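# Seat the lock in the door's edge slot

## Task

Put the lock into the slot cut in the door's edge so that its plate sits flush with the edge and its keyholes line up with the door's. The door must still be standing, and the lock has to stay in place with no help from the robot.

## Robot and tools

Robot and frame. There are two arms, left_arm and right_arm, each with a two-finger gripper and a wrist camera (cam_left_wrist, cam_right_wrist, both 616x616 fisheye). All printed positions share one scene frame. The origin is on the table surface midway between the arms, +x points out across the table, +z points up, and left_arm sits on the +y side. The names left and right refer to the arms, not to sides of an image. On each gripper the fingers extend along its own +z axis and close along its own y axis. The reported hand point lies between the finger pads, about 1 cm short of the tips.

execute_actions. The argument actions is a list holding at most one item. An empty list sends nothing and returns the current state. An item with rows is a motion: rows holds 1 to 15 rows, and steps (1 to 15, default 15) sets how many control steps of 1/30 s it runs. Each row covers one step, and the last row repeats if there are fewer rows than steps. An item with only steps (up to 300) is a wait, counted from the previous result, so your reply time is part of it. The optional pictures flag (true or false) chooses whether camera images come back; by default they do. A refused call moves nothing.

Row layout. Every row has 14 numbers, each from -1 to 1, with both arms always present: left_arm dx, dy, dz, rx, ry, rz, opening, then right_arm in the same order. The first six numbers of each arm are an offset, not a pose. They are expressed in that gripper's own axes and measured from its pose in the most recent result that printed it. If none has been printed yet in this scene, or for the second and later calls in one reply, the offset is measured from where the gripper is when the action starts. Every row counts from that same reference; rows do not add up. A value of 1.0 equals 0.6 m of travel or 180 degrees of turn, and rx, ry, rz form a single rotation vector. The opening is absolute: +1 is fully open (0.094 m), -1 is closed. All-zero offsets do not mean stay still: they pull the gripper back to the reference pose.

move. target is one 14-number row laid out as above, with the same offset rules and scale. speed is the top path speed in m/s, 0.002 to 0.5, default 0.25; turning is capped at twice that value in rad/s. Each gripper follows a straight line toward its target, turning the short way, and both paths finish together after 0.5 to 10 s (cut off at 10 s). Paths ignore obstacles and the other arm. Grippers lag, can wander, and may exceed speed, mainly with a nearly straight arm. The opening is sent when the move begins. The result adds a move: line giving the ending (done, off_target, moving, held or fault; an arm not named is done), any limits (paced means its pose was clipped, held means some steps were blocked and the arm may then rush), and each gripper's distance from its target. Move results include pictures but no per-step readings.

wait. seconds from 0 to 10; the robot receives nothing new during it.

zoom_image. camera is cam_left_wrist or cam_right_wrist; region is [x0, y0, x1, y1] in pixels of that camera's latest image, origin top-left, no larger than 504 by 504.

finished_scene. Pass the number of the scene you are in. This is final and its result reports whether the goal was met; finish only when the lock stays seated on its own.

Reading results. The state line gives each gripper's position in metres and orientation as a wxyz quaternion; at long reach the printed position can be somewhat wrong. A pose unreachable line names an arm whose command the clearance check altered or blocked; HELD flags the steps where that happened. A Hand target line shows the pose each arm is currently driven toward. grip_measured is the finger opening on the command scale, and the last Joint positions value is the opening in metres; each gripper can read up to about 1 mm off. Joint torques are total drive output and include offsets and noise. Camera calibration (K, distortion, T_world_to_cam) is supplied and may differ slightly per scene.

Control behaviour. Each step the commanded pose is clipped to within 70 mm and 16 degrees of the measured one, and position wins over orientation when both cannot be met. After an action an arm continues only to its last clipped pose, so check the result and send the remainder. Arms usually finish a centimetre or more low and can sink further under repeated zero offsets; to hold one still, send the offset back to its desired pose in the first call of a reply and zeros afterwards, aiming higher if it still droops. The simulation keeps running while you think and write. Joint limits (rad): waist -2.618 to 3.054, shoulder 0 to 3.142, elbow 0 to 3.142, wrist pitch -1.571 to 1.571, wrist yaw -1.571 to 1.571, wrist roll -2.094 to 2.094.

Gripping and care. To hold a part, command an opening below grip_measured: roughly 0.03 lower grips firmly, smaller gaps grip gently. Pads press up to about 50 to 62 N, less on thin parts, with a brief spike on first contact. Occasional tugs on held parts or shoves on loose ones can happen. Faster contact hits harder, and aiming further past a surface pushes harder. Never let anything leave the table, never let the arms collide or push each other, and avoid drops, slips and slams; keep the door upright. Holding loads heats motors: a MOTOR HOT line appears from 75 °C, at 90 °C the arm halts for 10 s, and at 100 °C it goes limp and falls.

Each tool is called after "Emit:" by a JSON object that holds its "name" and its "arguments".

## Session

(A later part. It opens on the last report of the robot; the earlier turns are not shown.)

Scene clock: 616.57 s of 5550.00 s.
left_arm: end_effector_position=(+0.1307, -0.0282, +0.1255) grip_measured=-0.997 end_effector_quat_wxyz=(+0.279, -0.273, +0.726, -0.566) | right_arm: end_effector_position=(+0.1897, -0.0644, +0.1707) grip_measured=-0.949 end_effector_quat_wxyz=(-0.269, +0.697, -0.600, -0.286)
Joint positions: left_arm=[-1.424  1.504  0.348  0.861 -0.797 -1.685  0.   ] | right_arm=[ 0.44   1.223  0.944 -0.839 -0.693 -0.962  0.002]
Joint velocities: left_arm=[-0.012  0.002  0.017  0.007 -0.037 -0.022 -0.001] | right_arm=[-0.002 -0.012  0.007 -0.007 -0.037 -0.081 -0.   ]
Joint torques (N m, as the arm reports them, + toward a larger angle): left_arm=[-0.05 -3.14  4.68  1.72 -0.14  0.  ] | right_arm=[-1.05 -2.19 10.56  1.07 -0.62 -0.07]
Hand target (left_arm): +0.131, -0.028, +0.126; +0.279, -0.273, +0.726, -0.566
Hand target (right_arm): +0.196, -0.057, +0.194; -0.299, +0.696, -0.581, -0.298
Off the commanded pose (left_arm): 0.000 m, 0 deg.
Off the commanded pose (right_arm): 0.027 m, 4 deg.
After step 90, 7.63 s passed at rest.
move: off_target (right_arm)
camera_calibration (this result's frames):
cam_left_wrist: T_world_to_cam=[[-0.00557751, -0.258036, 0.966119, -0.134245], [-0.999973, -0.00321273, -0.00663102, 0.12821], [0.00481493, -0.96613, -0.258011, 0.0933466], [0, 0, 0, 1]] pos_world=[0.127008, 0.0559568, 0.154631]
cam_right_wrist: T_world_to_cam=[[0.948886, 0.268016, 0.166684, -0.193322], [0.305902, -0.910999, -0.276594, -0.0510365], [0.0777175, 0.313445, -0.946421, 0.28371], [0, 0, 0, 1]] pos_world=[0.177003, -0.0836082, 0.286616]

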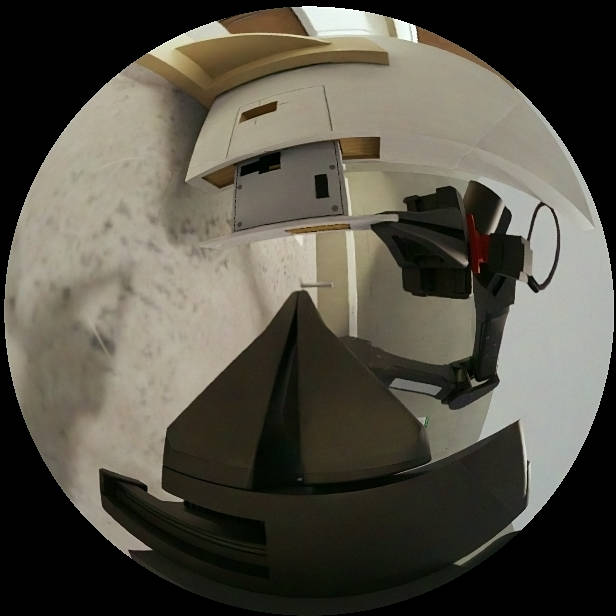

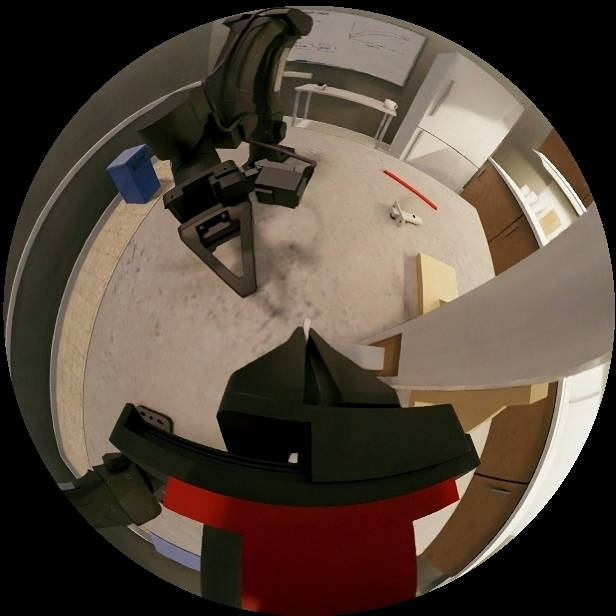

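Emit:
{"name": "execute_actions", "arguments": {"actions": [{"rows":[[0,0.01,0.02,0,0,0,-1,-0.037,-0.013,-0.018,0.005,-0.02,-0.012,-1],[0,0.02,0.04,0,0,0,-1,-0.037,-0.013,-0.018,0.005,-0.02,-0.012,-1],[0,0.03,0.06,0,0,0,-1,-0.037,-0.013,-0.018,0.005,-0.02,-0.012,-1],[0,0.04,0.08,0,0,0,-1,-0.037,-0.013,-0.018,0.005,-0.02,-0.012,-1],[-0.005,0.044,0.103,0,-0.02,0,-1,-0.037,-0.013,-0.018,0.005,-0.02,-0.012,-1]]}], "pictures": false}}

Emit:
{"name": "execute_actions", "arguments": {"actions": [{"rows":[[-0.012,-0.01,0.012,0,-0.01,0,-1,-0.037,-0.016,-0.018,0.008,-0.02,-0.016,-1],[-0.02,-0.01,0.02,0,-0.02,0,-1,-0.037,-0.02,-0.018,0.008,-0.02,-0.016,-1],[-0.027,-0.015,0.026,0,-0.02,0,-1,-0.037,-0.025,-0.018,0.008,-0.02,-0.016,-1],[-0.034,-0.015,0.032,0,-0.02,0,-1,-0.037,-0.03,-0.018,0.008,-0.02,-0.016,-1],[-0.042,-0.015,0.038,0,-0.02,0,-1,-0.037,-0.037,-0.018,0.008,-0.02,-0.016,-1],[-0.052,-0.015,0.046,0,-0.02,0,-1,-0.037,-0.045,-0.018,0.008,-0.02,-0.016,-1]]}]}}

Scene clock: 635.73 s of 5550.00 s.
left_arm: end_effector_position=(+0.1707, -0.0518, +0.0733) grip_measured=-0.997 end_effector_quat_wxyz=(+0.304, -0.289, +0.733, -0.536) | right_arm: end_effector_position=(+0.1887, -0.0646, +0.1706) grip_measured=-0.949 end_effector_quat_wxyz=(-0.267, +0.697, -0.600, -0.288)
Joint positions: left_arm=[-1.296  1.86   0.448  1.081 -0.736 -1.658  0.   ] | right_arm=[ 0.44   1.223  0.944 -0.843 -0.696 -0.964  0.002]
Joint velocities: left_arm=[-0.002 -0.007  0.056  0.212 -0.051  0.007 -0.   ] | right_arm=[-0.017  0.002 -0.012 -0.022  0.022 -0.051 -0.   ]
Joint torques (N m, as the arm reports them, + toward a larger angle): left_arm=[ 0.65 -4.41  5.48  1.84 -0.1   0.1 ] | right_arm=[-1.04 -2.28 10.44  1.06 -0.6  -0.08]
Hand target (left_arm): +0.174, -0.061, +0.087; +0.302, -0.291, +0.717, -0.557
Hand target (right_arm): +0.195, -0.057, +0.194; -0.299, +0.697, -0.580, -0.297
Off the commanded pose (left_arm): 0.018 m, 3 deg.
Off the commanded pose (right_arm): 0.026 m, 4 deg.
Steps of this call (steps 1 to 90: nothing new was sent; then 15.67 s passed at rest; steps 91 to 105: all 15 steps of this action). Readings (end_effector_position):
91: left_arm (+0.1315, -0.0289, +0.1249) | right_arm (+0.1888, -0.0646, +0.1706)
92: left_arm (+0.1343, -0.0302, +0.1218) | right_arm (+0.1888, -0.0646, +0.1706)
94: left_arm (+0.1469, -0.0328, +0.1051) | right_arm (+0.1887, -0.0646, +0.1706)
98: left_arm (+0.1698, -0.0428, +0.0665) | right_arm (+0.1887, -0.0646, +0.1706)
105: the state above

Scene clock: 636.23 s of 5550.00 s.
left_arm: end_effector_position=(+0.1989, -0.0428, +0.0703) grip_measured=-0.997 end_effector_quat_wxyz=(+0.318, -0.297, +0.736, -0.519) | right_arm: end_effector_position=(+0.2066, -0.0627, +0.1700) grip_measured=-0.949 end_effector_quat_wxyz=(-0.269, +0.697, -0.600, -0.286)
Joint positions: left_arm=[-1.202  1.86   0.455  1.064 -0.683 -1.626  0.   ] | right_arm=[ 0.406  1.29   0.991 -0.844 -0.706 -1.003  0.002]
Joint velocities: left_arm=[-0.002 -0.002  0.002  0.007  0.007 -0.007 -0.   ] | right_arm=[ 0.007 -0.002 -0.002 -0.051 -0.007 -0.022 -0.   ]
Joint torques (N m, as the arm reports them, + toward a larger angle): left_arm=[ 2.5  -4.53  6.3   1.85 -0.08  0.12] | right_arm=[-0.87 -2.74 10.62  1.01 -0.63 -0.17]
Hand target (left_arm): +0.212, -0.047, +0.080; +0.326, -0.306, +0.723, -0.527
Hand target (right_arm): +0.213, -0.055, +0.194; -0.302, +0.699, -0.577, -0.294
Off the commanded pose (left_arm): 0.017 m, 2 deg.
Off the commanded pose (right_arm): 0.027 m, 5 deg.
Steps of this call (steps 1 to 15: all 15 steps of this action). Readings (end_effector_position):
1: left_arm (+0.1713, -0.0520, +0.0739) | right_arm (+0.1887, -0.0647, +0.1706)
2: left_arm (+0.1733, -0.0517, +0.0742) | right_arm (+0.1887, -0.0648, +0.1706)
4: left_arm (+0.1793, -0.0495, +0.0732) | right_arm (+0.1916, -0.0651, +0.1705)
8: left_arm (+0.1972, -0.0429, +0.0708) | right_arm (+0.2047, -0.0632, +0.1702)
15: the state above
camera_calibration (this result's frames):
cam_left_wrist: T_world_to_cam=[[0.027434, -0.339154, 0.940331, -0.0924468], [-0.994759, -0.101958, -0.00775169, 0.190808], [0.098503, -0.935189, -0.340174, 0.0531964], [0, 0, 0, 1]] pos_world=[0.187104, 0.0378494, 0.106506]
cam_right_wrist: T_world_to_cam=[[0.948896, 0.267712, 0.167111, -0.209806], [0.305624, -0.911541, -0.275114, -0.0551002], [0.0786777, 0.312128, -0.946777, 0.281037], [0, 0, 0, 1]] pos_world=[0.193813, -0.081778, 0.285982]

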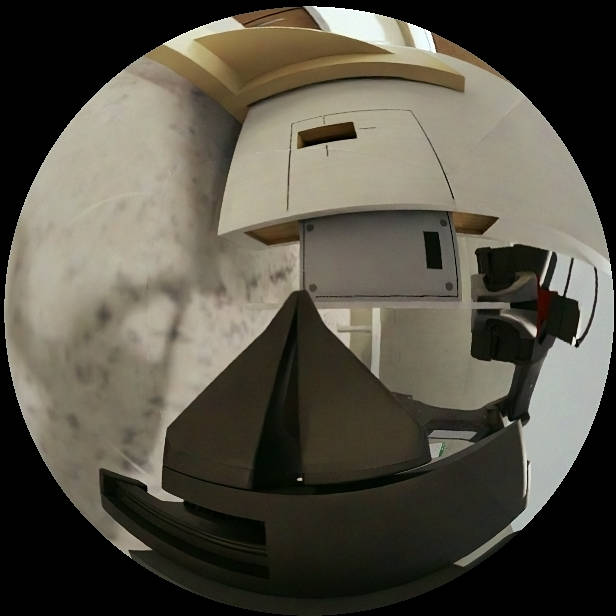

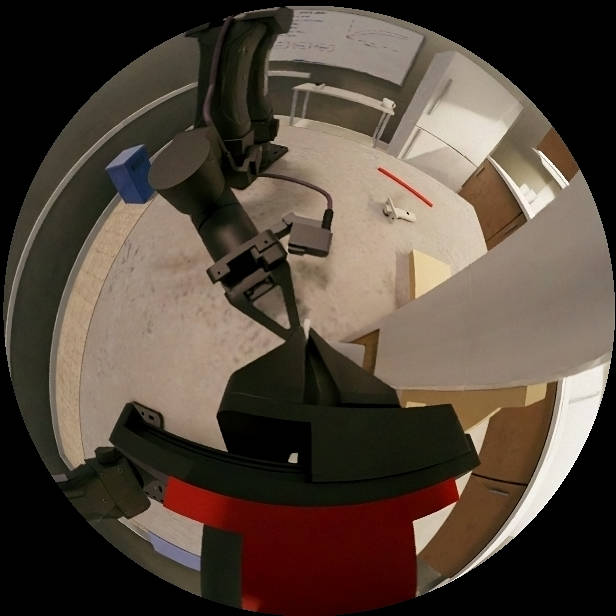

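Emit:
{"name": "execute_actions", "arguments": {"actions": []}}

Scene clock: 659.47 s of 5550.00 s.
left_arm: end_effector_position=(+0.1989, -0.0428, +0.0703) grip_measured=-0.997 end_effector_quat_wxyz=(+0.318, -0.296, +0.736, -0.519) | right_arm: end_effector_position=(+0.2066, -0.0627, +0.1700) grip_measured=-0.949 end_effector_quat_wxyz=(-0.269, +0.697, -0.600, -0.286)
Joint positions: left_arm=[-1.202  1.86   0.455  1.064 -0.683 -1.623  0.   ] | right_arm=[ 0.406  1.29   0.991 -0.844 -0.706 -1.003  0.002]
Joint velocities: left_arm=[ 0.002 -0.017 -0.002  0.081 -0.007 -0.022  0.001] | right_arm=[-0.002 -0.007 -0.012  0.007  0.095  0.022 -0.001]
Joint torques (N m, as the arm reports them, + toward a larger angle): left_arm=[ 2.58 -4.38  6.41  1.86 -0.08  0.12] | right_arm=[-0.9  -2.74 10.61  1.   -0.63 -0.17]
Hand target (left_arm): +0.212, -0.047, +0.080; +0.326, -0.306, +0.723, -0.527
Hand target (right_arm): +0.213, -0.055, +0.194; -0.302, +0.699, -0.577, -0.294
Off the commanded pose (left_arm): 0.017 m, 2 deg.
Off the commanded pose (right_arm): 0.027 m, 5 deg.
Steps of this call (steps 1 to 90: nothing new was sent; then 20.23 s passed at rest). Readings (end_effector_position):
1: left_arm (+0.1989, -0.0428, +0.0703) | right_arm (+0.2066, -0.0627, +0.1700)
2: left_arm (+0.1989, -0.0428, +0.0703) | right_arm (+0.2066, -0.0627, +0.1700)
4: left_arm (+0.1989, -0.0428, +0.0703) | right_arm (+0.2066, -0.0627, +0.1700)
8: left_arm (+0.1989, -0.0428, +0.0703) | right_arm (+0.2066, -0.0627, +0.1700)
90: the state above
camera_calibration (this result's frames):
cam_left_wrist: T_world_to_cam=[[0.0255146, -0.341401, 0.939572, -0.0921077], [-0.994823, -0.101151, -0.0097389, 0.190995], [0.0983632, -0.934459, -0.342214, 0.0533988], [0, 0, 0, 1]] pos_world=[0.187104, 0.0377727, 0.106676]
cam_right_wrist: T_world_to_cam=[[0.948896, 0.267712, 0.167111, -0.209806], [0.305624, -0.911541, -0.275114, -0.0551002], [0.0786777, 0.312128, -0.946777, 0.281037], [0, 0, 0, 1]] pos_world=[0.193813, -0.081778, 0.285982]

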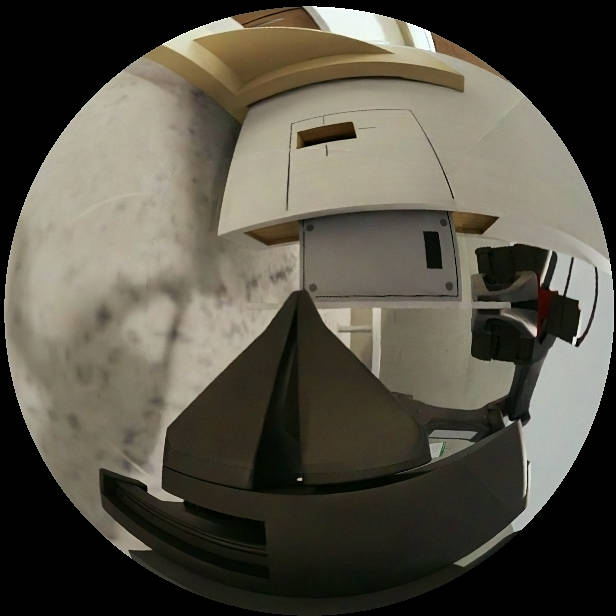

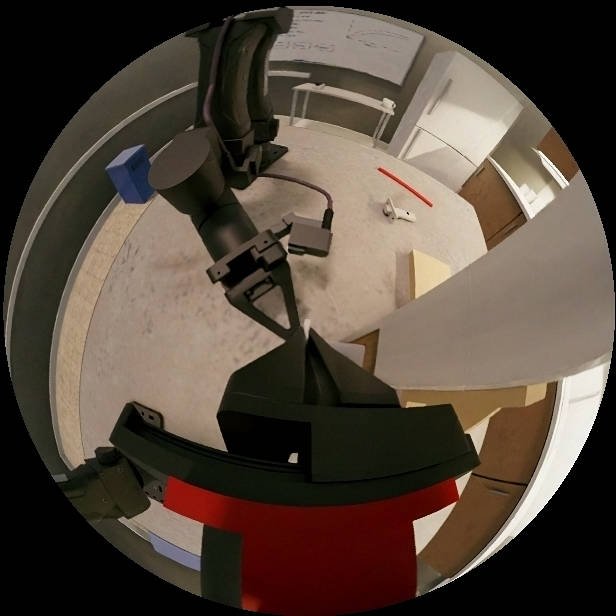

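Emit:
{"name": "execute_actions", "arguments": {"actions": [{"rows":[[0.008,-0.02,-0.015,0,0,0,-1,-0.037,-0.013,-0.018,0.006,-0.02,-0.014,-1],[0.015,-0.028,-0.035,0,0,0,-1,-0.037,-0.013,-0.018,0.006,-0.02,-0.014,-1],[0.015,-0.028,-0.035,0,0,0,-1,-0.037,-0.013,-0.018,0.006,-0.02,-0.014,-1],[0.015,-0.028,-0.035,0,0,0,-1,-0.037,-0.013,-0.018,0.006,-0.02,-0.014,-1],[0.015,-0.028,-0.035,0,0,0,-1,-0.037,-0.013,-0.018,0.006,-0.02,-0.014,-1],[0.015,-0.028,-0.035,0,0,0,-1,-0.037,-0.013,-0.018,0.006,-0.02,-0.014,-1],[0.025,-0.04,-0.03,0,0,0,-1,-0.037,-0.013,-0.018,0.006,-0.02,-0.014,-1],[0.034,-0.052,-0.022,0,0,0,-1,-0.037,-0.013,-0.018,0.006,-0.02,-0.014,-1]]}]}}

Emit:
{"name": "execute_actions", "arguments": {"actions": []}}

Scene clock: 677.53 s of 5550.00 s.
left_arm: end_effector_position=(+0.1792, -0.0554, +0.0897) grip_measured=-0.997 end_effector_quat_wxyz=(+0.316, -0.290, +0.742, -0.516) | right_arm: end_effector_position=(+0.2066, -0.0627, +0.1700) grip_measured=-0.949 end_effector_quat_wxyz=(-0.269, +0.697, -0.600, -0.286)
Joint positions: left_arm=[-1.278  1.764  0.508  0.883 -0.741 -1.652  0.   ] | right_arm=[ 0.406  1.29   0.991 -0.844 -0.706 -1.003  0.002]
Joint velocities: left_arm=[ 0.007 -0.007 -0.002 -0.242  0.007 -0.007  0.   ] | right_arm=[ 0.017 -0.007 -0.007 -0.037 -0.037  0.022 -0.   ]
Joint torques (N m, as the arm reports them, + toward a larger angle): left_arm=[-0.79 -6.34  6.17  1.63 -0.36  0.02] | right_arm=[-0.81 -2.95 10.22  1.01 -0.62 -0.12]
Hand target (left_arm): +0.179, -0.059, +0.101; +0.319, -0.295, +0.735, -0.520
Hand target (right_arm): +0.212, -0.055, +0.194; -0.301, +0.698, -0.579, -0.295
Off the commanded pose (left_arm): 0.011 m, 1 deg.
Off the commanded pose (right_arm): 0.026 m, 5 deg.
Steps of this call (steps 1 to 90: nothing new was sent; then 14.57 s passed at rest; steps 91 to 105: all 15 steps of this action). Readings (end_effector_position):
91: left_arm (+0.1974, -0.0426, +0.0702) | right_arm (+0.2066, -0.0627, +0.1700)
92: left_arm (+0.1943, -0.0428, +0.0718) | right_arm (+0.2066, -0.0627, +0.1700)
94: left_arm (+0.1843, -0.0464, +0.0800) | right_arm (+0.2066, -0.0627, +0.1700)
98: left_arm (+0.1775, -0.0495, +0.0894) | right_arm (+0.2066, -0.0627, +0.1700)
105: the state above
camera_calibration (this result's frames):
cam_left_wrist: T_world_to_cam=[[0.0236935, -0.354175, 0.934879, -0.114148], [-0.996086, -0.0880121, -0.00809834, 0.171084], [0.0851489, -0.931028, -0.354875, 0.0538692], [0, 0, 0, 1]] pos_world=[0.168532, 0.0247828, 0.127217]
cam_right_wrist: T_world_to_cam=[[0.948896, 0.267712, 0.167111, -0.209806], [0.305624, -0.911541, -0.275114, -0.0551002], [0.0786777, 0.312128, -0.946777, 0.281037], [0, 0, 0, 1]] pos_world=[0.193813, -0.081778, 0.285982]

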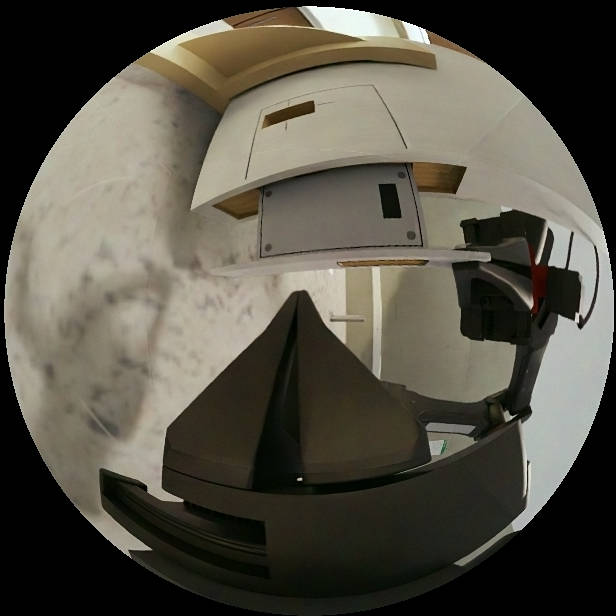

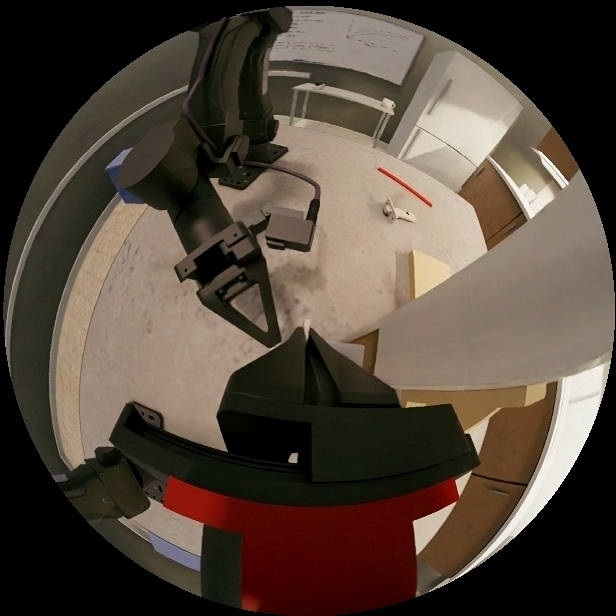

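Scene clock: 677.53 s of 5550.00 s.
left_arm: end_effector_position=(+0.1792, -0.0554, +0.0897) grip_measured=-0.997 end_effector_quat_wxyz=(+0.316, -0.290, +0.742, -0.516) | right_arm: end_effector_position=(+0.2066, -0.0627, +0.1700) grip_measured=-0.949 end_effector_quat_wxyz=(-0.269, +0.697, -0.600, -0.286)
Joint positions: left_arm=[-1.278  1.764  0.508  0.883 -0.741 -1.652  0.   ] | right_arm=[ 0.406  1.29   0.991 -0.844 -0.706 -1.003  0.002]
Joint velocities: left_arm=[ 0.007 -0.007 -0.002 -0.242  0.007 -0.007  0.   ] | right_arm=[ 0.017 -0.007 -0.007 -0.037 -0.037  0.022 -0.   ]
Joint torques (N m, as the arm reports them, + toward a larger angle): left_arm=[-0.79 -6.34  6.17  1.63 -0.36  0.02] | right_arm=[-0.81 -2.95 10.22  1.01 -0.62 -0.12]
Hand target (left_arm): +0.179, -0.059, +0.101; +0.319, -0.295, +0.735, -0.520
Hand target (right_arm): +0.212, -0.055, +0.194; -0.301, +0.698, -0.579, -0.295
Off the commanded pose (left_arm): 0.011 m, 1 deg.
Off the commanded pose (right_arm): 0.026 m, 5 deg.
camera_calibration (this result's frames):
cam_left_wrist: T_world_to_cam=[[0.0236935, -0.354175, 0.934879, -0.114148], [-0.996086, -0.0880121, -0.00809834, 0.171084], [0.0851489, -0.931028, -0.354875, 0.0538692], [0, 0, 0, 1]] pos_world=[0.168532, 0.0247828, 0.127217]
cam_right_wrist: T_world_to_cam=[[0.948896, 0.267712, 0.167111, -0.209806], [0.305624, -0.911541, -0.275114, -0.0551002], [0.0786777, 0.312128, -0.946777, 0.281037], [0, 0, 0, 1]] pos_world=[0.193813, -0.081778, 0.285982]

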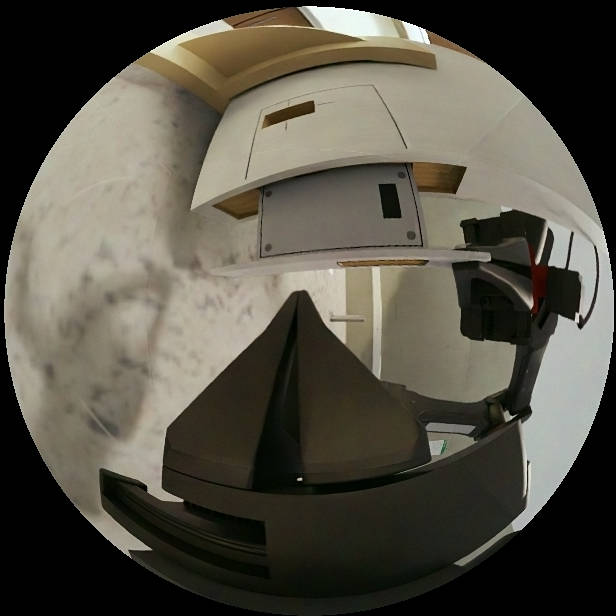

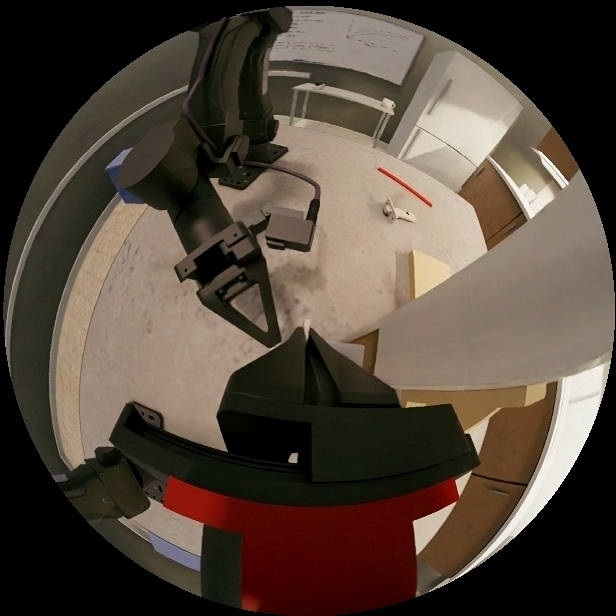

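Emit:
{"name": "execute_actions", "arguments": {"actions": [{"rows":[[0,-0.021,0.007,0,0,0,-1,-0.037,-0.013,-0.018,0.006,-0.02,-0.014,-1],[-0.005,-0.022,0.014,0,0,0,-1,-0.037,-0.013,-0.018,0.006,-0.02,-0.014,-1],[-0.008,-0.022,0.018,0,0,0,-1,-0.037,-0.013,-0.018,0.006,-0.02,-0.014,-1],[-0.011,-0.023,0.022,0,0,0,-1,-0.037,-0.013,-0.018,0.006,-0.02,-0.014,-1],[-0.014,-0.024,0.026,0,0,0,-1,-0.037,-0.015,-0.018,0.006,-0.02,-0.014,-1],[-0.017,-0.024,0.03,0,0,0,-1,-0.037,-0.018,-0.018,0.006,-0.02,-0.014,-1],[-0.02,-0.025,0.034,0,0,0,-1,-0.037,-0.021,-0.018,0.006,-0.02,-0.014,-1],[-0.023,-0.025,0.038,0,0,0,-1,-0.037,-0.024,-0.018,0.006,-0.02,-0.014,-1],[-0.026,-0.026,0.042,0,0,0,-1,-0.037,-0.027,-0.018,0.006,-0.02,-0.014,-1],[-0.029,-0.027,0.046,0,0,0,-1,-0.037,-0.03,-0.018,0.006,-0.02,-0.014,-1],[-0.032,-0.027,0.05,0,0,0,-1,-0.037,-0.033,-0.018,0.006,-0.02,-0.014,-1],[-0.036,-0.028,0.054,0,0,0,-1,-0.037,-0.036,-0.018,0.006,-0.02,-0.014,-1]]}]}}

Scene clock: 698.27 s of 5550.00 s.
left_arm: end_effector_position=(+0.2017, -0.0608, +0.0867) grip_measured=-0.997 end_effector_quat_wxyz=(+0.297, -0.278, +0.759, -0.508) | right_arm: end_effector_position=(+0.2175, -0.0611, +0.1707) grip_measured=-0.949 end_effector_quat_wxyz=(-0.266, +0.693, -0.605, -0.290)
Joint positions: left_arm=[-1.175  1.764  0.54   0.843 -0.596 -1.614  0.   ] | right_arm=[ 0.385  1.337  1.029 -0.855 -0.719 -1.015  0.002]
Joint velocities: left_arm=[ 0.09  -0.007  0.022 -0.066  0.154  0.066 -0.   ] | right_arm=[-0.017  0.051  0.037 -0.051 -0.066 -0.022 -0.   ]
Joint torques (N m, as the arm reports them, + toward a larger angle): left_arm=[ 2.19 -4.79  7.12  1.91 -0.61  0.15] | right_arm=[-0.82 -3.13 10.29  1.01 -0.59 -0.27]
Hand target (left_arm): +0.219, -0.062, +0.101; +0.315, -0.291, +0.742, -0.515
Hand target (right_arm): +0.226, -0.054, +0.194; -0.301, +0.698, -0.579, -0.294
Off the commanded pose (left_arm): 0.023 m, 3 deg.
Off the commanded pose (right_arm): 0.026 m, 5 deg.
Steps of this call (steps 1 to 90: nothing new was sent; then 17.23 s passed at rest; steps 91 to 105: all 15 steps of this action). Readings (end_effector_position):
91: left_arm (+0.1792, -0.0528, +0.0841) | right_arm (+0.2066, -0.0627, +0.1700)
92: left_arm (+0.1796, -0.0533, +0.0839) | right_arm (+0.2066, -0.0627, +0.1700)
94: left_arm (+0.1842, -0.0537, +0.0846) | right_arm (+0.2066, -0.0627, +0.1700)
98: left_arm (+0.1925, -0.0562, +0.0861) | right_arm (+0.2087, -0.0625, +0.1706)
105: the state above
camera_calibration (this result's frames):
cam_left_wrist: T_world_to_cam=[[0.0365194, -0.379641, 0.924413, -0.116993], [-0.998767, -0.0449802, 0.0209843, 0.193631], [0.0336138, -0.92404, -0.380815, 0.0589511], [0, 0, 0, 1]] pos_world=[0.195684, 0.0187675, 0.126536]
cam_right_wrist: T_world_to_cam=[[0.953019, 0.260604, 0.1544, -0.219828], [0.295181, -0.913404, -0.280288, -0.0537273], [0.0679852, 0.312696, -0.947417, 0.282853], [0, 0, 0, 1]] pos_world=[0.206129, -0.0802338, 0.286862]

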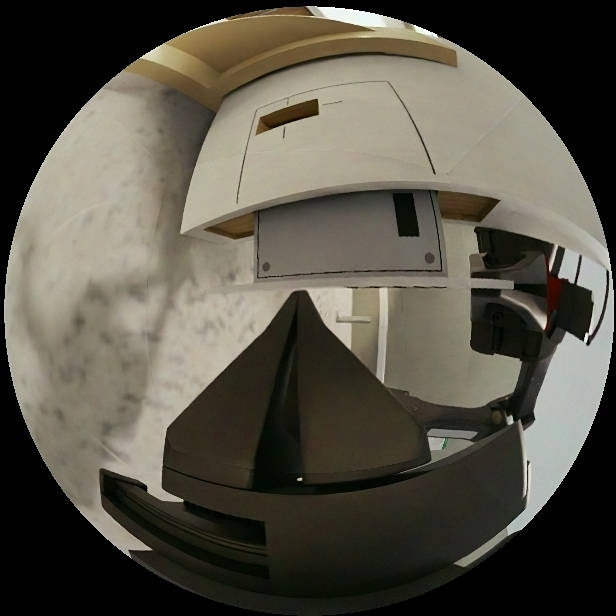

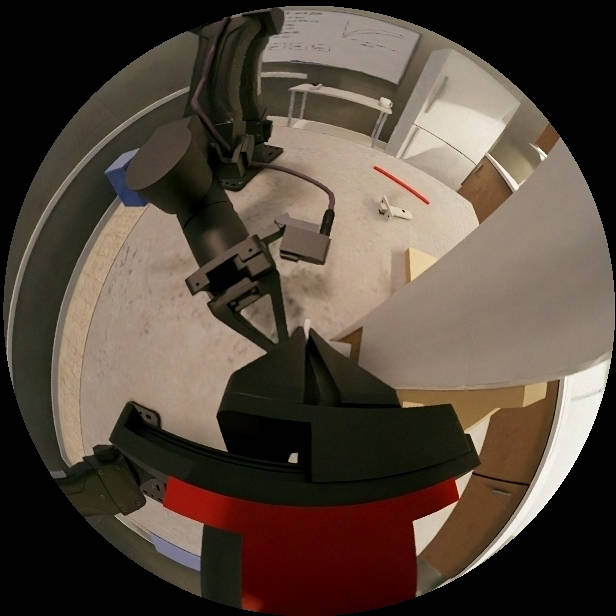

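Emit:
{"name": "execute_actions", "arguments": {"actions": [{"rows":[[-0.02,-0.025,0.018,0,0,0,-1,-0.025,-0.008,-0.012,0,-0.01,-0.007,-1],[-0.02,-0.025,0.018,0,0,0,-1,-0.02,-0.004,-0.01,0,-0.01,-0.007,-1],[-0.02,-0.025,0.018,0,0,0,-1,-0.015,-0.002,-0.008,0,0,0,-0.8],[-0.02,-0.025,0.018,0,0,0,-1,-0.015,-0.002,-0.008,0,0,0,-0.8],[-0.02,-0.025,0.018,0,0,0,-1,-0.015,-0.002,-0.008,0,0,0,-0.8],[-0.02,-0.025,0.018,0,0,0,-1,-0.015,-0.002,-0.008,0,0,0,-0.8],[-0.02,-0.025,0.018,0,0,0,-1,-0.015,0,-0.02,0,0,0,-0.8],[-0.02,-0.025,0.018,0,0,0,-1,-0.015,0,-0.03,0,0,0,-0.8],[-0.02,-0.025,0.018,0,0,0,-1,-0.015,0,-0.045,0,0,0,-0.8],[-0.02,-0.025,0.018,0,0,0,-1,-0.015,0,-0.06,0,0,0,-0.8],[-0.02,-0.025,0.018,0,0,0,-1,-0.015,0,-0.075,0,0,0,-0.8],[-0.02,-0.025,0.018,0,0,0,-1,-0.015,0,-0.09,0,0,0,-0.8],[-0.02,-0.025,0.018,0,0,0,-1,-0.015,0,-0.11,0,0,0,-0.8]]}], "pictures": false}}

Emit:
{"name": "move", "arguments": {"target": [-0.045,-0.03,0.035,0,-0.02,0,-1,0,0.03,-0.1,0,0,0,-0.8], "speed": 0.05}}

Scene clock: 714.77 s of 5550.00 s.
left_arm: end_effector_position=(+0.2094, -0.0604, +0.0796) grip_measured=-0.997 end_effector_quat_wxyz=(+0.286, -0.270, +0.775, -0.495) | right_arm: end_effector_position=(+0.2356, -0.0941, +0.1984) grip_measured=-0.803 end_effector_quat_wxyz=(-0.267, +0.677, -0.628, -0.274)
Joint positions: left_arm=[-1.134  1.764  0.554  0.797 -0.532 -1.6    0.   ] | right_arm=[ 0.248  1.338  1.159 -1.062 -0.728 -1.12   0.009]
Joint velocities: left_arm=[ 0.022 -0.007 -0.002 -0.051  0.022 -0.022  0.001] | right_arm=[-0.501  0.002  0.51  -0.711 -0.183 -0.476 -0.   ]
Joint torques (N m, as the arm reports them, + toward a larger angle): left_arm=[ 1.1  -7.01  6.62  1.73 -0.24  0.1 ] | right_arm=[ 0.61 -4.49  8.02  0.6  -0.54 -0.08]
Hand target (left_arm): +0.219, -0.063, +0.099; +0.297, -0.278, +0.760, -0.508
Hand target (right_arm): +0.222, -0.101, +0.221; -0.273, +0.689, -0.608, -0.287
Off the commanded pose (left_arm): 0.022 m, 3 deg.
Off the commanded pose (right_arm): 0.029 m, 4 deg.
Steps of this call (steps 1 to 90: nothing new was sent; then 13.00 s passed at rest; steps 91 to 105: all 15 steps of this action). Readings (end_effector_position):
91: left_arm (+0.2022, -0.0625, +0.0856) | right_arm (+0.2175, -0.0612, +0.1707)
92: left_arm (+0.2025, -0.0634, +0.0844) | right_arm (+0.2175, -0.0612, +0.1707)
94: left_arm (+0.2051, -0.0629, +0.0829) | right_arm (+0.2170, -0.0619, +0.1700)
98: left_arm (+0.2087, -0.0614, +0.0810) | right_arm (+0.2169, -0.0639, +0.1707)
105: the state above

Scene clock: 717.10 s of 5550.00 s.
left_arm: end_effector_position=(+0.2349, -0.0573, +0.0840) grip_measured=-0.997 end_effector_quat_wxyz=(+0.299, -0.280, +0.775, -0.480) | right_arm: end_effector_position=(+0.2094, -0.1488, +0.2280) grip_measured=-0.803 end_effector_quat_wxyz=(-0.221, +0.684, -0.632, -0.290)
Joint positions: left_arm=[-1.065  1.764  0.603  0.738 -0.506 -1.576  0.   ] | right_arm=[ 0.057  1.338  1.312 -1.513 -0.745 -1.43   0.009]
Joint velocities: left_arm=[ 0.002 -0.007  0.012 -0.022  0.007 -0.022 -0.001] | right_arm=[-0.012  0.017 -0.002 -0.037  0.007 -0.007 -0.   ]
Joint torques (N m, as the arm reports them, + toward a larger angle): left_arm=[ 1.28 -4.85  7.01  1.84 -0.22  0.12] | right_arm=[-0.8  -3.62  8.49  0.21 -0.53 -0.1 ]
Hand target (left_arm): +0.245, -0.061, +0.094; +0.310, -0.286, +0.765, -0.486
Hand target (right_arm): +0.210, -0.147, +0.245; -0.247, +0.686, -0.622, -0.286
Off the commanded pose (left_arm): 0.015 m, 2 deg.
Off the commanded pose (right_arm): 0.018 m, 3 deg.
move: off_target (left_arm, right_arm)
camera_calibration (this result's frames):
cam_left_wrist: T_world_to_cam=[[0.0640259, -0.431702, 0.899741, -0.121723], [-0.99725, -0.0614032, 0.041503, 0.224013], [0.0373301, -0.899924, -0.434446, 0.0650405], [0, 0, 0, 1]] pos_world=[0.228762, 0.0197384, 0.128479]
cam_right_wrist: T_world_to_cam=[[0.966737, 0.247611, 0.0640937, -0.182303], [0.255758, -0.938458, -0.232132, -0.121817], [0.00267071, 0.240803, -0.97057, 0.373288], [0, 0, 0, 1]] pos_world=[0.206398, -0.159069, 0.345709]

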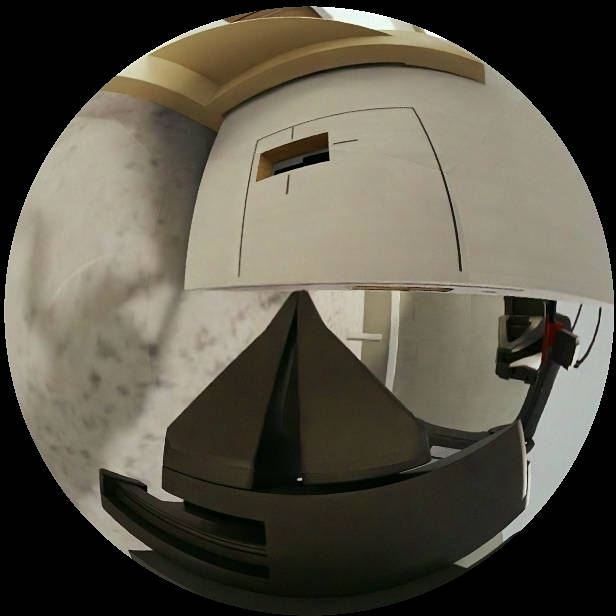

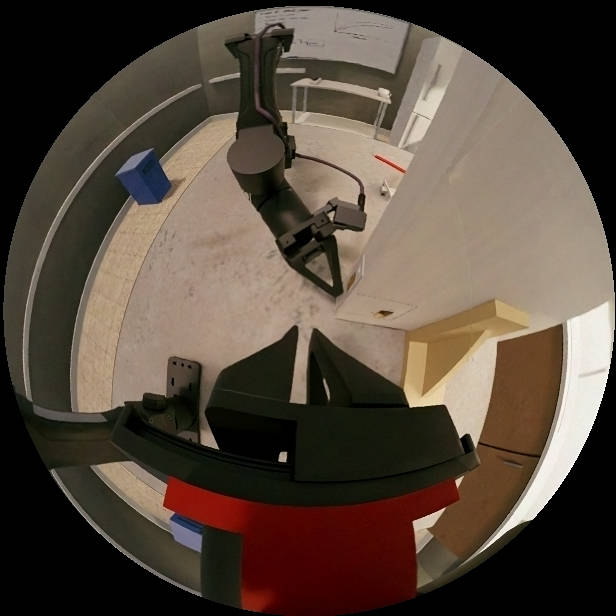

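The plate appears to be seated. I'll give one more firm push at a higher point, then back off and inspect.

Emit:
{"name": "move", "arguments": {"target": [0.0,-0.05,-0.035,0,0,0,-1,0,0,0,0,0,0,-0.8], "speed": 0.05}}

Emit:
{"name": "move", "arguments": {"target": [-0.04,-0.02,0.035,0,0,0,-1,0,0,0,0,0,0,-0.8], "speed": 0.03}}

Emit:
{"name": "move", "arguments": {"target": [0.01,-0.02,-0.06,0,0,0,-1,0,0,0,0,0,0,-0.8], "speed": 0.08}}

Emit:
{"name": "zoom_image", "arguments": {"camera": "cam_left_wrist", "region": [150,80,530,320]}}

Scene clock: 732.00 s of 5550.00 s.
left_arm: end_effector_position=(+0.2224, -0.0475, +0.0949) grip_measured=-0.997 end_effector_quat_wxyz=(+0.296, -0.276, +0.792, -0.458) | right_arm: end_effector_position=(+0.2093, -0.1500, +0.2270) grip_measured=-0.803 end_effector_quat_wxyz=(-0.218, +0.686, -0.633, -0.287)
Joint positions: left_arm=[-1.09   1.648  0.603  0.557 -0.521 -1.59   0.   ] | right_arm=[ 0.057  1.338  1.312 -1.515 -0.737 -1.432  0.009]
Joint velocities: left_arm=[-0.002  0.012 -0.012  0.037  0.066  0.007  0.   ] | right_arm=[-0.002 -0.017  0.007  0.051  0.007  0.022 -0.001]
Joint torques (N m, as the arm reports them, + toward a larger angle): left_arm=[-0.88 -6.77  7.56  1.7  -0.32  0.  ] | right_arm=[ 0.03 -2.31  5.29  0.37 -0.37  0.03]
Hand target (left_arm): +0.223, -0.056, +0.119; +0.299, -0.280, +0.775, -0.481
Hand target (right_arm): +0.209, -0.149, +0.228; -0.221, +0.684, -0.632, -0.290
Off the commanded pose (left_arm): 0.026 m, 3 deg.
Off the commanded pose (right_arm): 0.002 m, 0 deg.
After step 90, 10.67 s passed at rest.
move: off_target (left_arm)
camera_calibration (this result's frames):
cam_left_wrist: T_world_to_cam=[[0.0821051, -0.478308, 0.874346, -0.13032], [-0.996412, -0.0574797, 0.0621236, 0.209723], [0.0205429, -0.876309, -0.481311, 0.0883447], [0, 0, 0, 1]] pos_world=[0.217855, 0.0271392, 0.143437]
cam_right_wrist: T_world_to_cam=[[0.966414, 0.249149, 0.0630027, -0.181261], [0.256969, -0.94002, -0.224342, -0.12538], [0.00332934, 0.232997, -0.972472, 0.37175], [0, 0, 0, 1]] pos_world=[0.206154, -0.159315, 0.344808]

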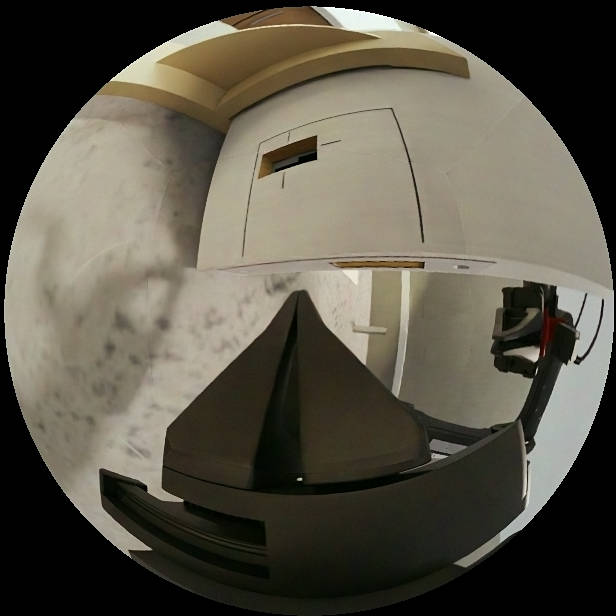

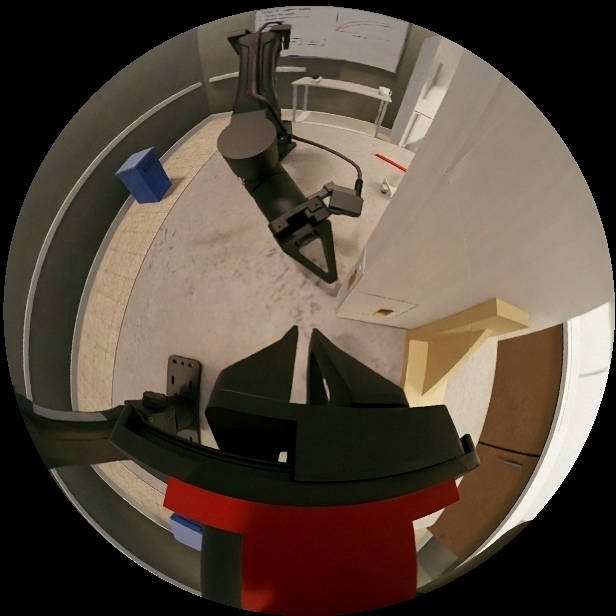

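Scene clock: 733.40 s of 5550.00 s.
left_arm: end_effector_position=(+0.2361, -0.0446, +0.0897) grip_measured=-0.997 end_effector_quat_wxyz=(+0.277, -0.263, +0.807, -0.451) | right_arm: end_effector_position=(+0.2095, -0.1510, +0.2261) grip_measured=-0.803 end_effector_quat_wxyz=(-0.216, +0.686, -0.634, -0.284)
Joint positions: left_arm=[-1.014  1.648  0.614  0.533 -0.407 -1.549  0.   ] | right_arm=[ 0.057  1.338  1.312 -1.515 -0.729 -1.432  0.009]
Joint velocities: left_arm=[-0.007 -0.007 -0.012 -0.007  0.051  0.066 -0.001] | right_arm=[ 0.027 -0.002 -0.012 -0.037  0.037  0.066  0.   ]
Joint torques (N m, as the arm reports them, + toward a larger angle): left_arm=[ 2.49 -3.6   8.49  1.94 -0.33  0.13] | right_arm=[ 0.03 -2.32  5.26  0.34 -0.36  0.01]
Hand target (left_arm): +0.255, -0.047, +0.102; +0.295, -0.276, +0.792, -0.457
Hand target (right_arm): +0.209, -0.150, +0.227; -0.218, +0.686, -0.633, -0.287
Off the commanded pose (left_arm): 0.023 m, 3 deg.
Off the commanded pose (right_arm): 0.001 m, 0 deg.
move: off_target (left_arm)
camera_calibration (this result's frames):
cam_left_wrist: T_world_to_cam=[[0.0893692, -0.500725, 0.860981, -0.127105], [-0.995507, -0.0177616, 0.0930033, 0.222685], [-0.0312767, -0.865424, -0.500063, 0.102488], [0, 0, 0, 1]] pos_world=[0.236249, 0.0290062, 0.139975]
cam_right_wrist: T_world_to_cam=[[0.966371, 0.249401, 0.0626635, -0.181062], [0.257106, -0.941724, -0.216916, -0.128533], [0.00491253, 0.225733, -0.974177, 0.37005], [0, 0, 0, 1]] pos_world=[0.206202, -0.159418, 0.34396]

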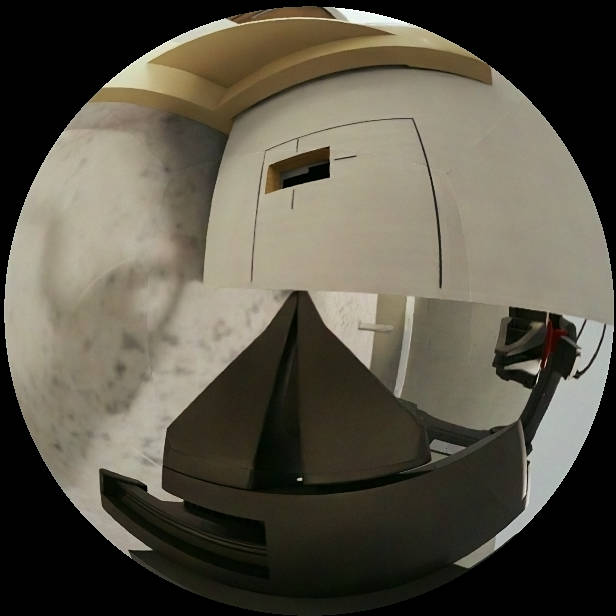

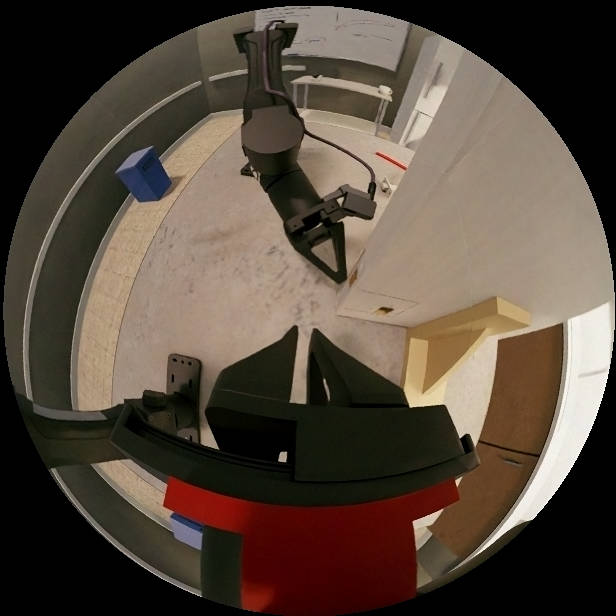

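Scene clock: 734.47 s of 5550.00 s.
left_arm: end_effector_position=(+0.2119, -0.0363, +0.1092) grip_measured=-0.997 end_effector_quat_wxyz=(+0.273, -0.261, +0.811, -0.447) | right_arm: end_effector_position=(+0.2097, -0.1519, +0.2252) grip_measured=-0.803 end_effector_quat_wxyz=(-0.214, +0.687, -0.634, -0.281)
Joint positions: left_arm=[-1.081  1.511  0.599  0.385 -0.456 -1.586  0.   ] | right_arm=[ 0.057  1.338  1.312 -1.515 -0.722 -1.432  0.009]
Joint velocities: left_arm=[ 0.002 -0.002 -0.012  0.007 -0.022  0.051  0.   ] | right_arm=[-0.012 -0.002 -0.017  0.037 -0.007 -0.007  0.   ]
Joint torques (N m, as the arm reports them, + toward a larger angle): left_arm=[-0.82 -5.94  4.8   1.69 -0.33  0.  ] | right_arm=[ 0.03 -2.29  5.28  0.34 -0.35  0.01]
Hand target (left_arm): +0.209, -0.033, +0.115; +0.277, -0.263, +0.807, -0.451
Hand target (right_arm): +0.209, -0.151, +0.226; -0.216, +0.686, -0.634, -0.284
Off the commanded pose (left_arm): 0.007 m, 1 deg.
Off the commanded pose (right_arm): 0.001 m, 0 deg.
move: done
camera_calibration (this result's frames):
cam_left_wrist: T_world_to_cam=[[0.0935195, -0.508545, 0.855941, -0.138109], [-0.994744, -0.0117279, 0.101717, 0.196027], [-0.0416894, -0.860955, -0.506969, 0.121848], [0, 0, 0, 1]] pos_world=[0.212993, 0.0369702, 0.160047]
cam_right_wrist: T_world_to_cam=[[0.966328, 0.249651, 0.0623224, -0.180863], [0.257231, -0.943372, -0.209478, -0.131673], [0.00649673, 0.218456, -0.975825, 0.368327], [0, 0, 0, 1]] pos_world=[0.20625, -0.159527, 0.343112]

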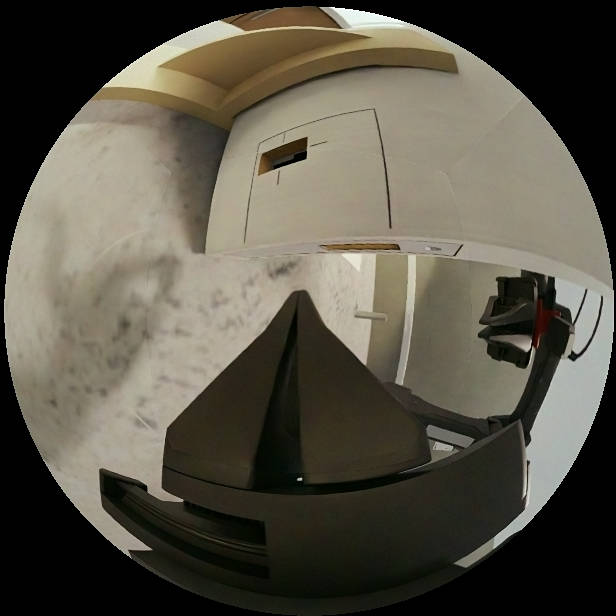

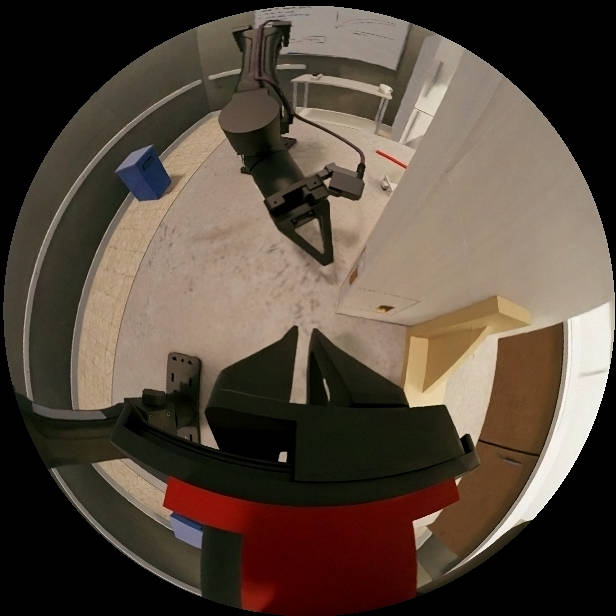

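Region (150, 80, 530, 320) of cam_left_wrist's 616x616 image, scaled by 1.326, with more detail than that image has; it fills the top 318 rows of this view, and the rest is white.

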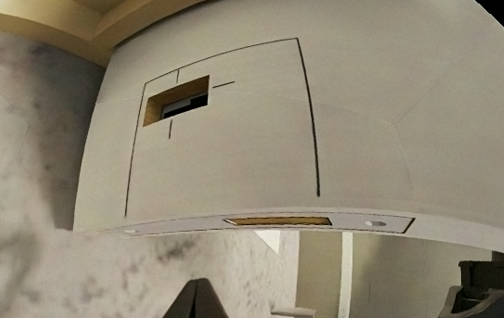

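The plate is flush, with nothing protruding in the grazing view.

Emit:
{"name": "finished_scene", "arguments": {"scene": 1}}

The scene is finished: the task was done.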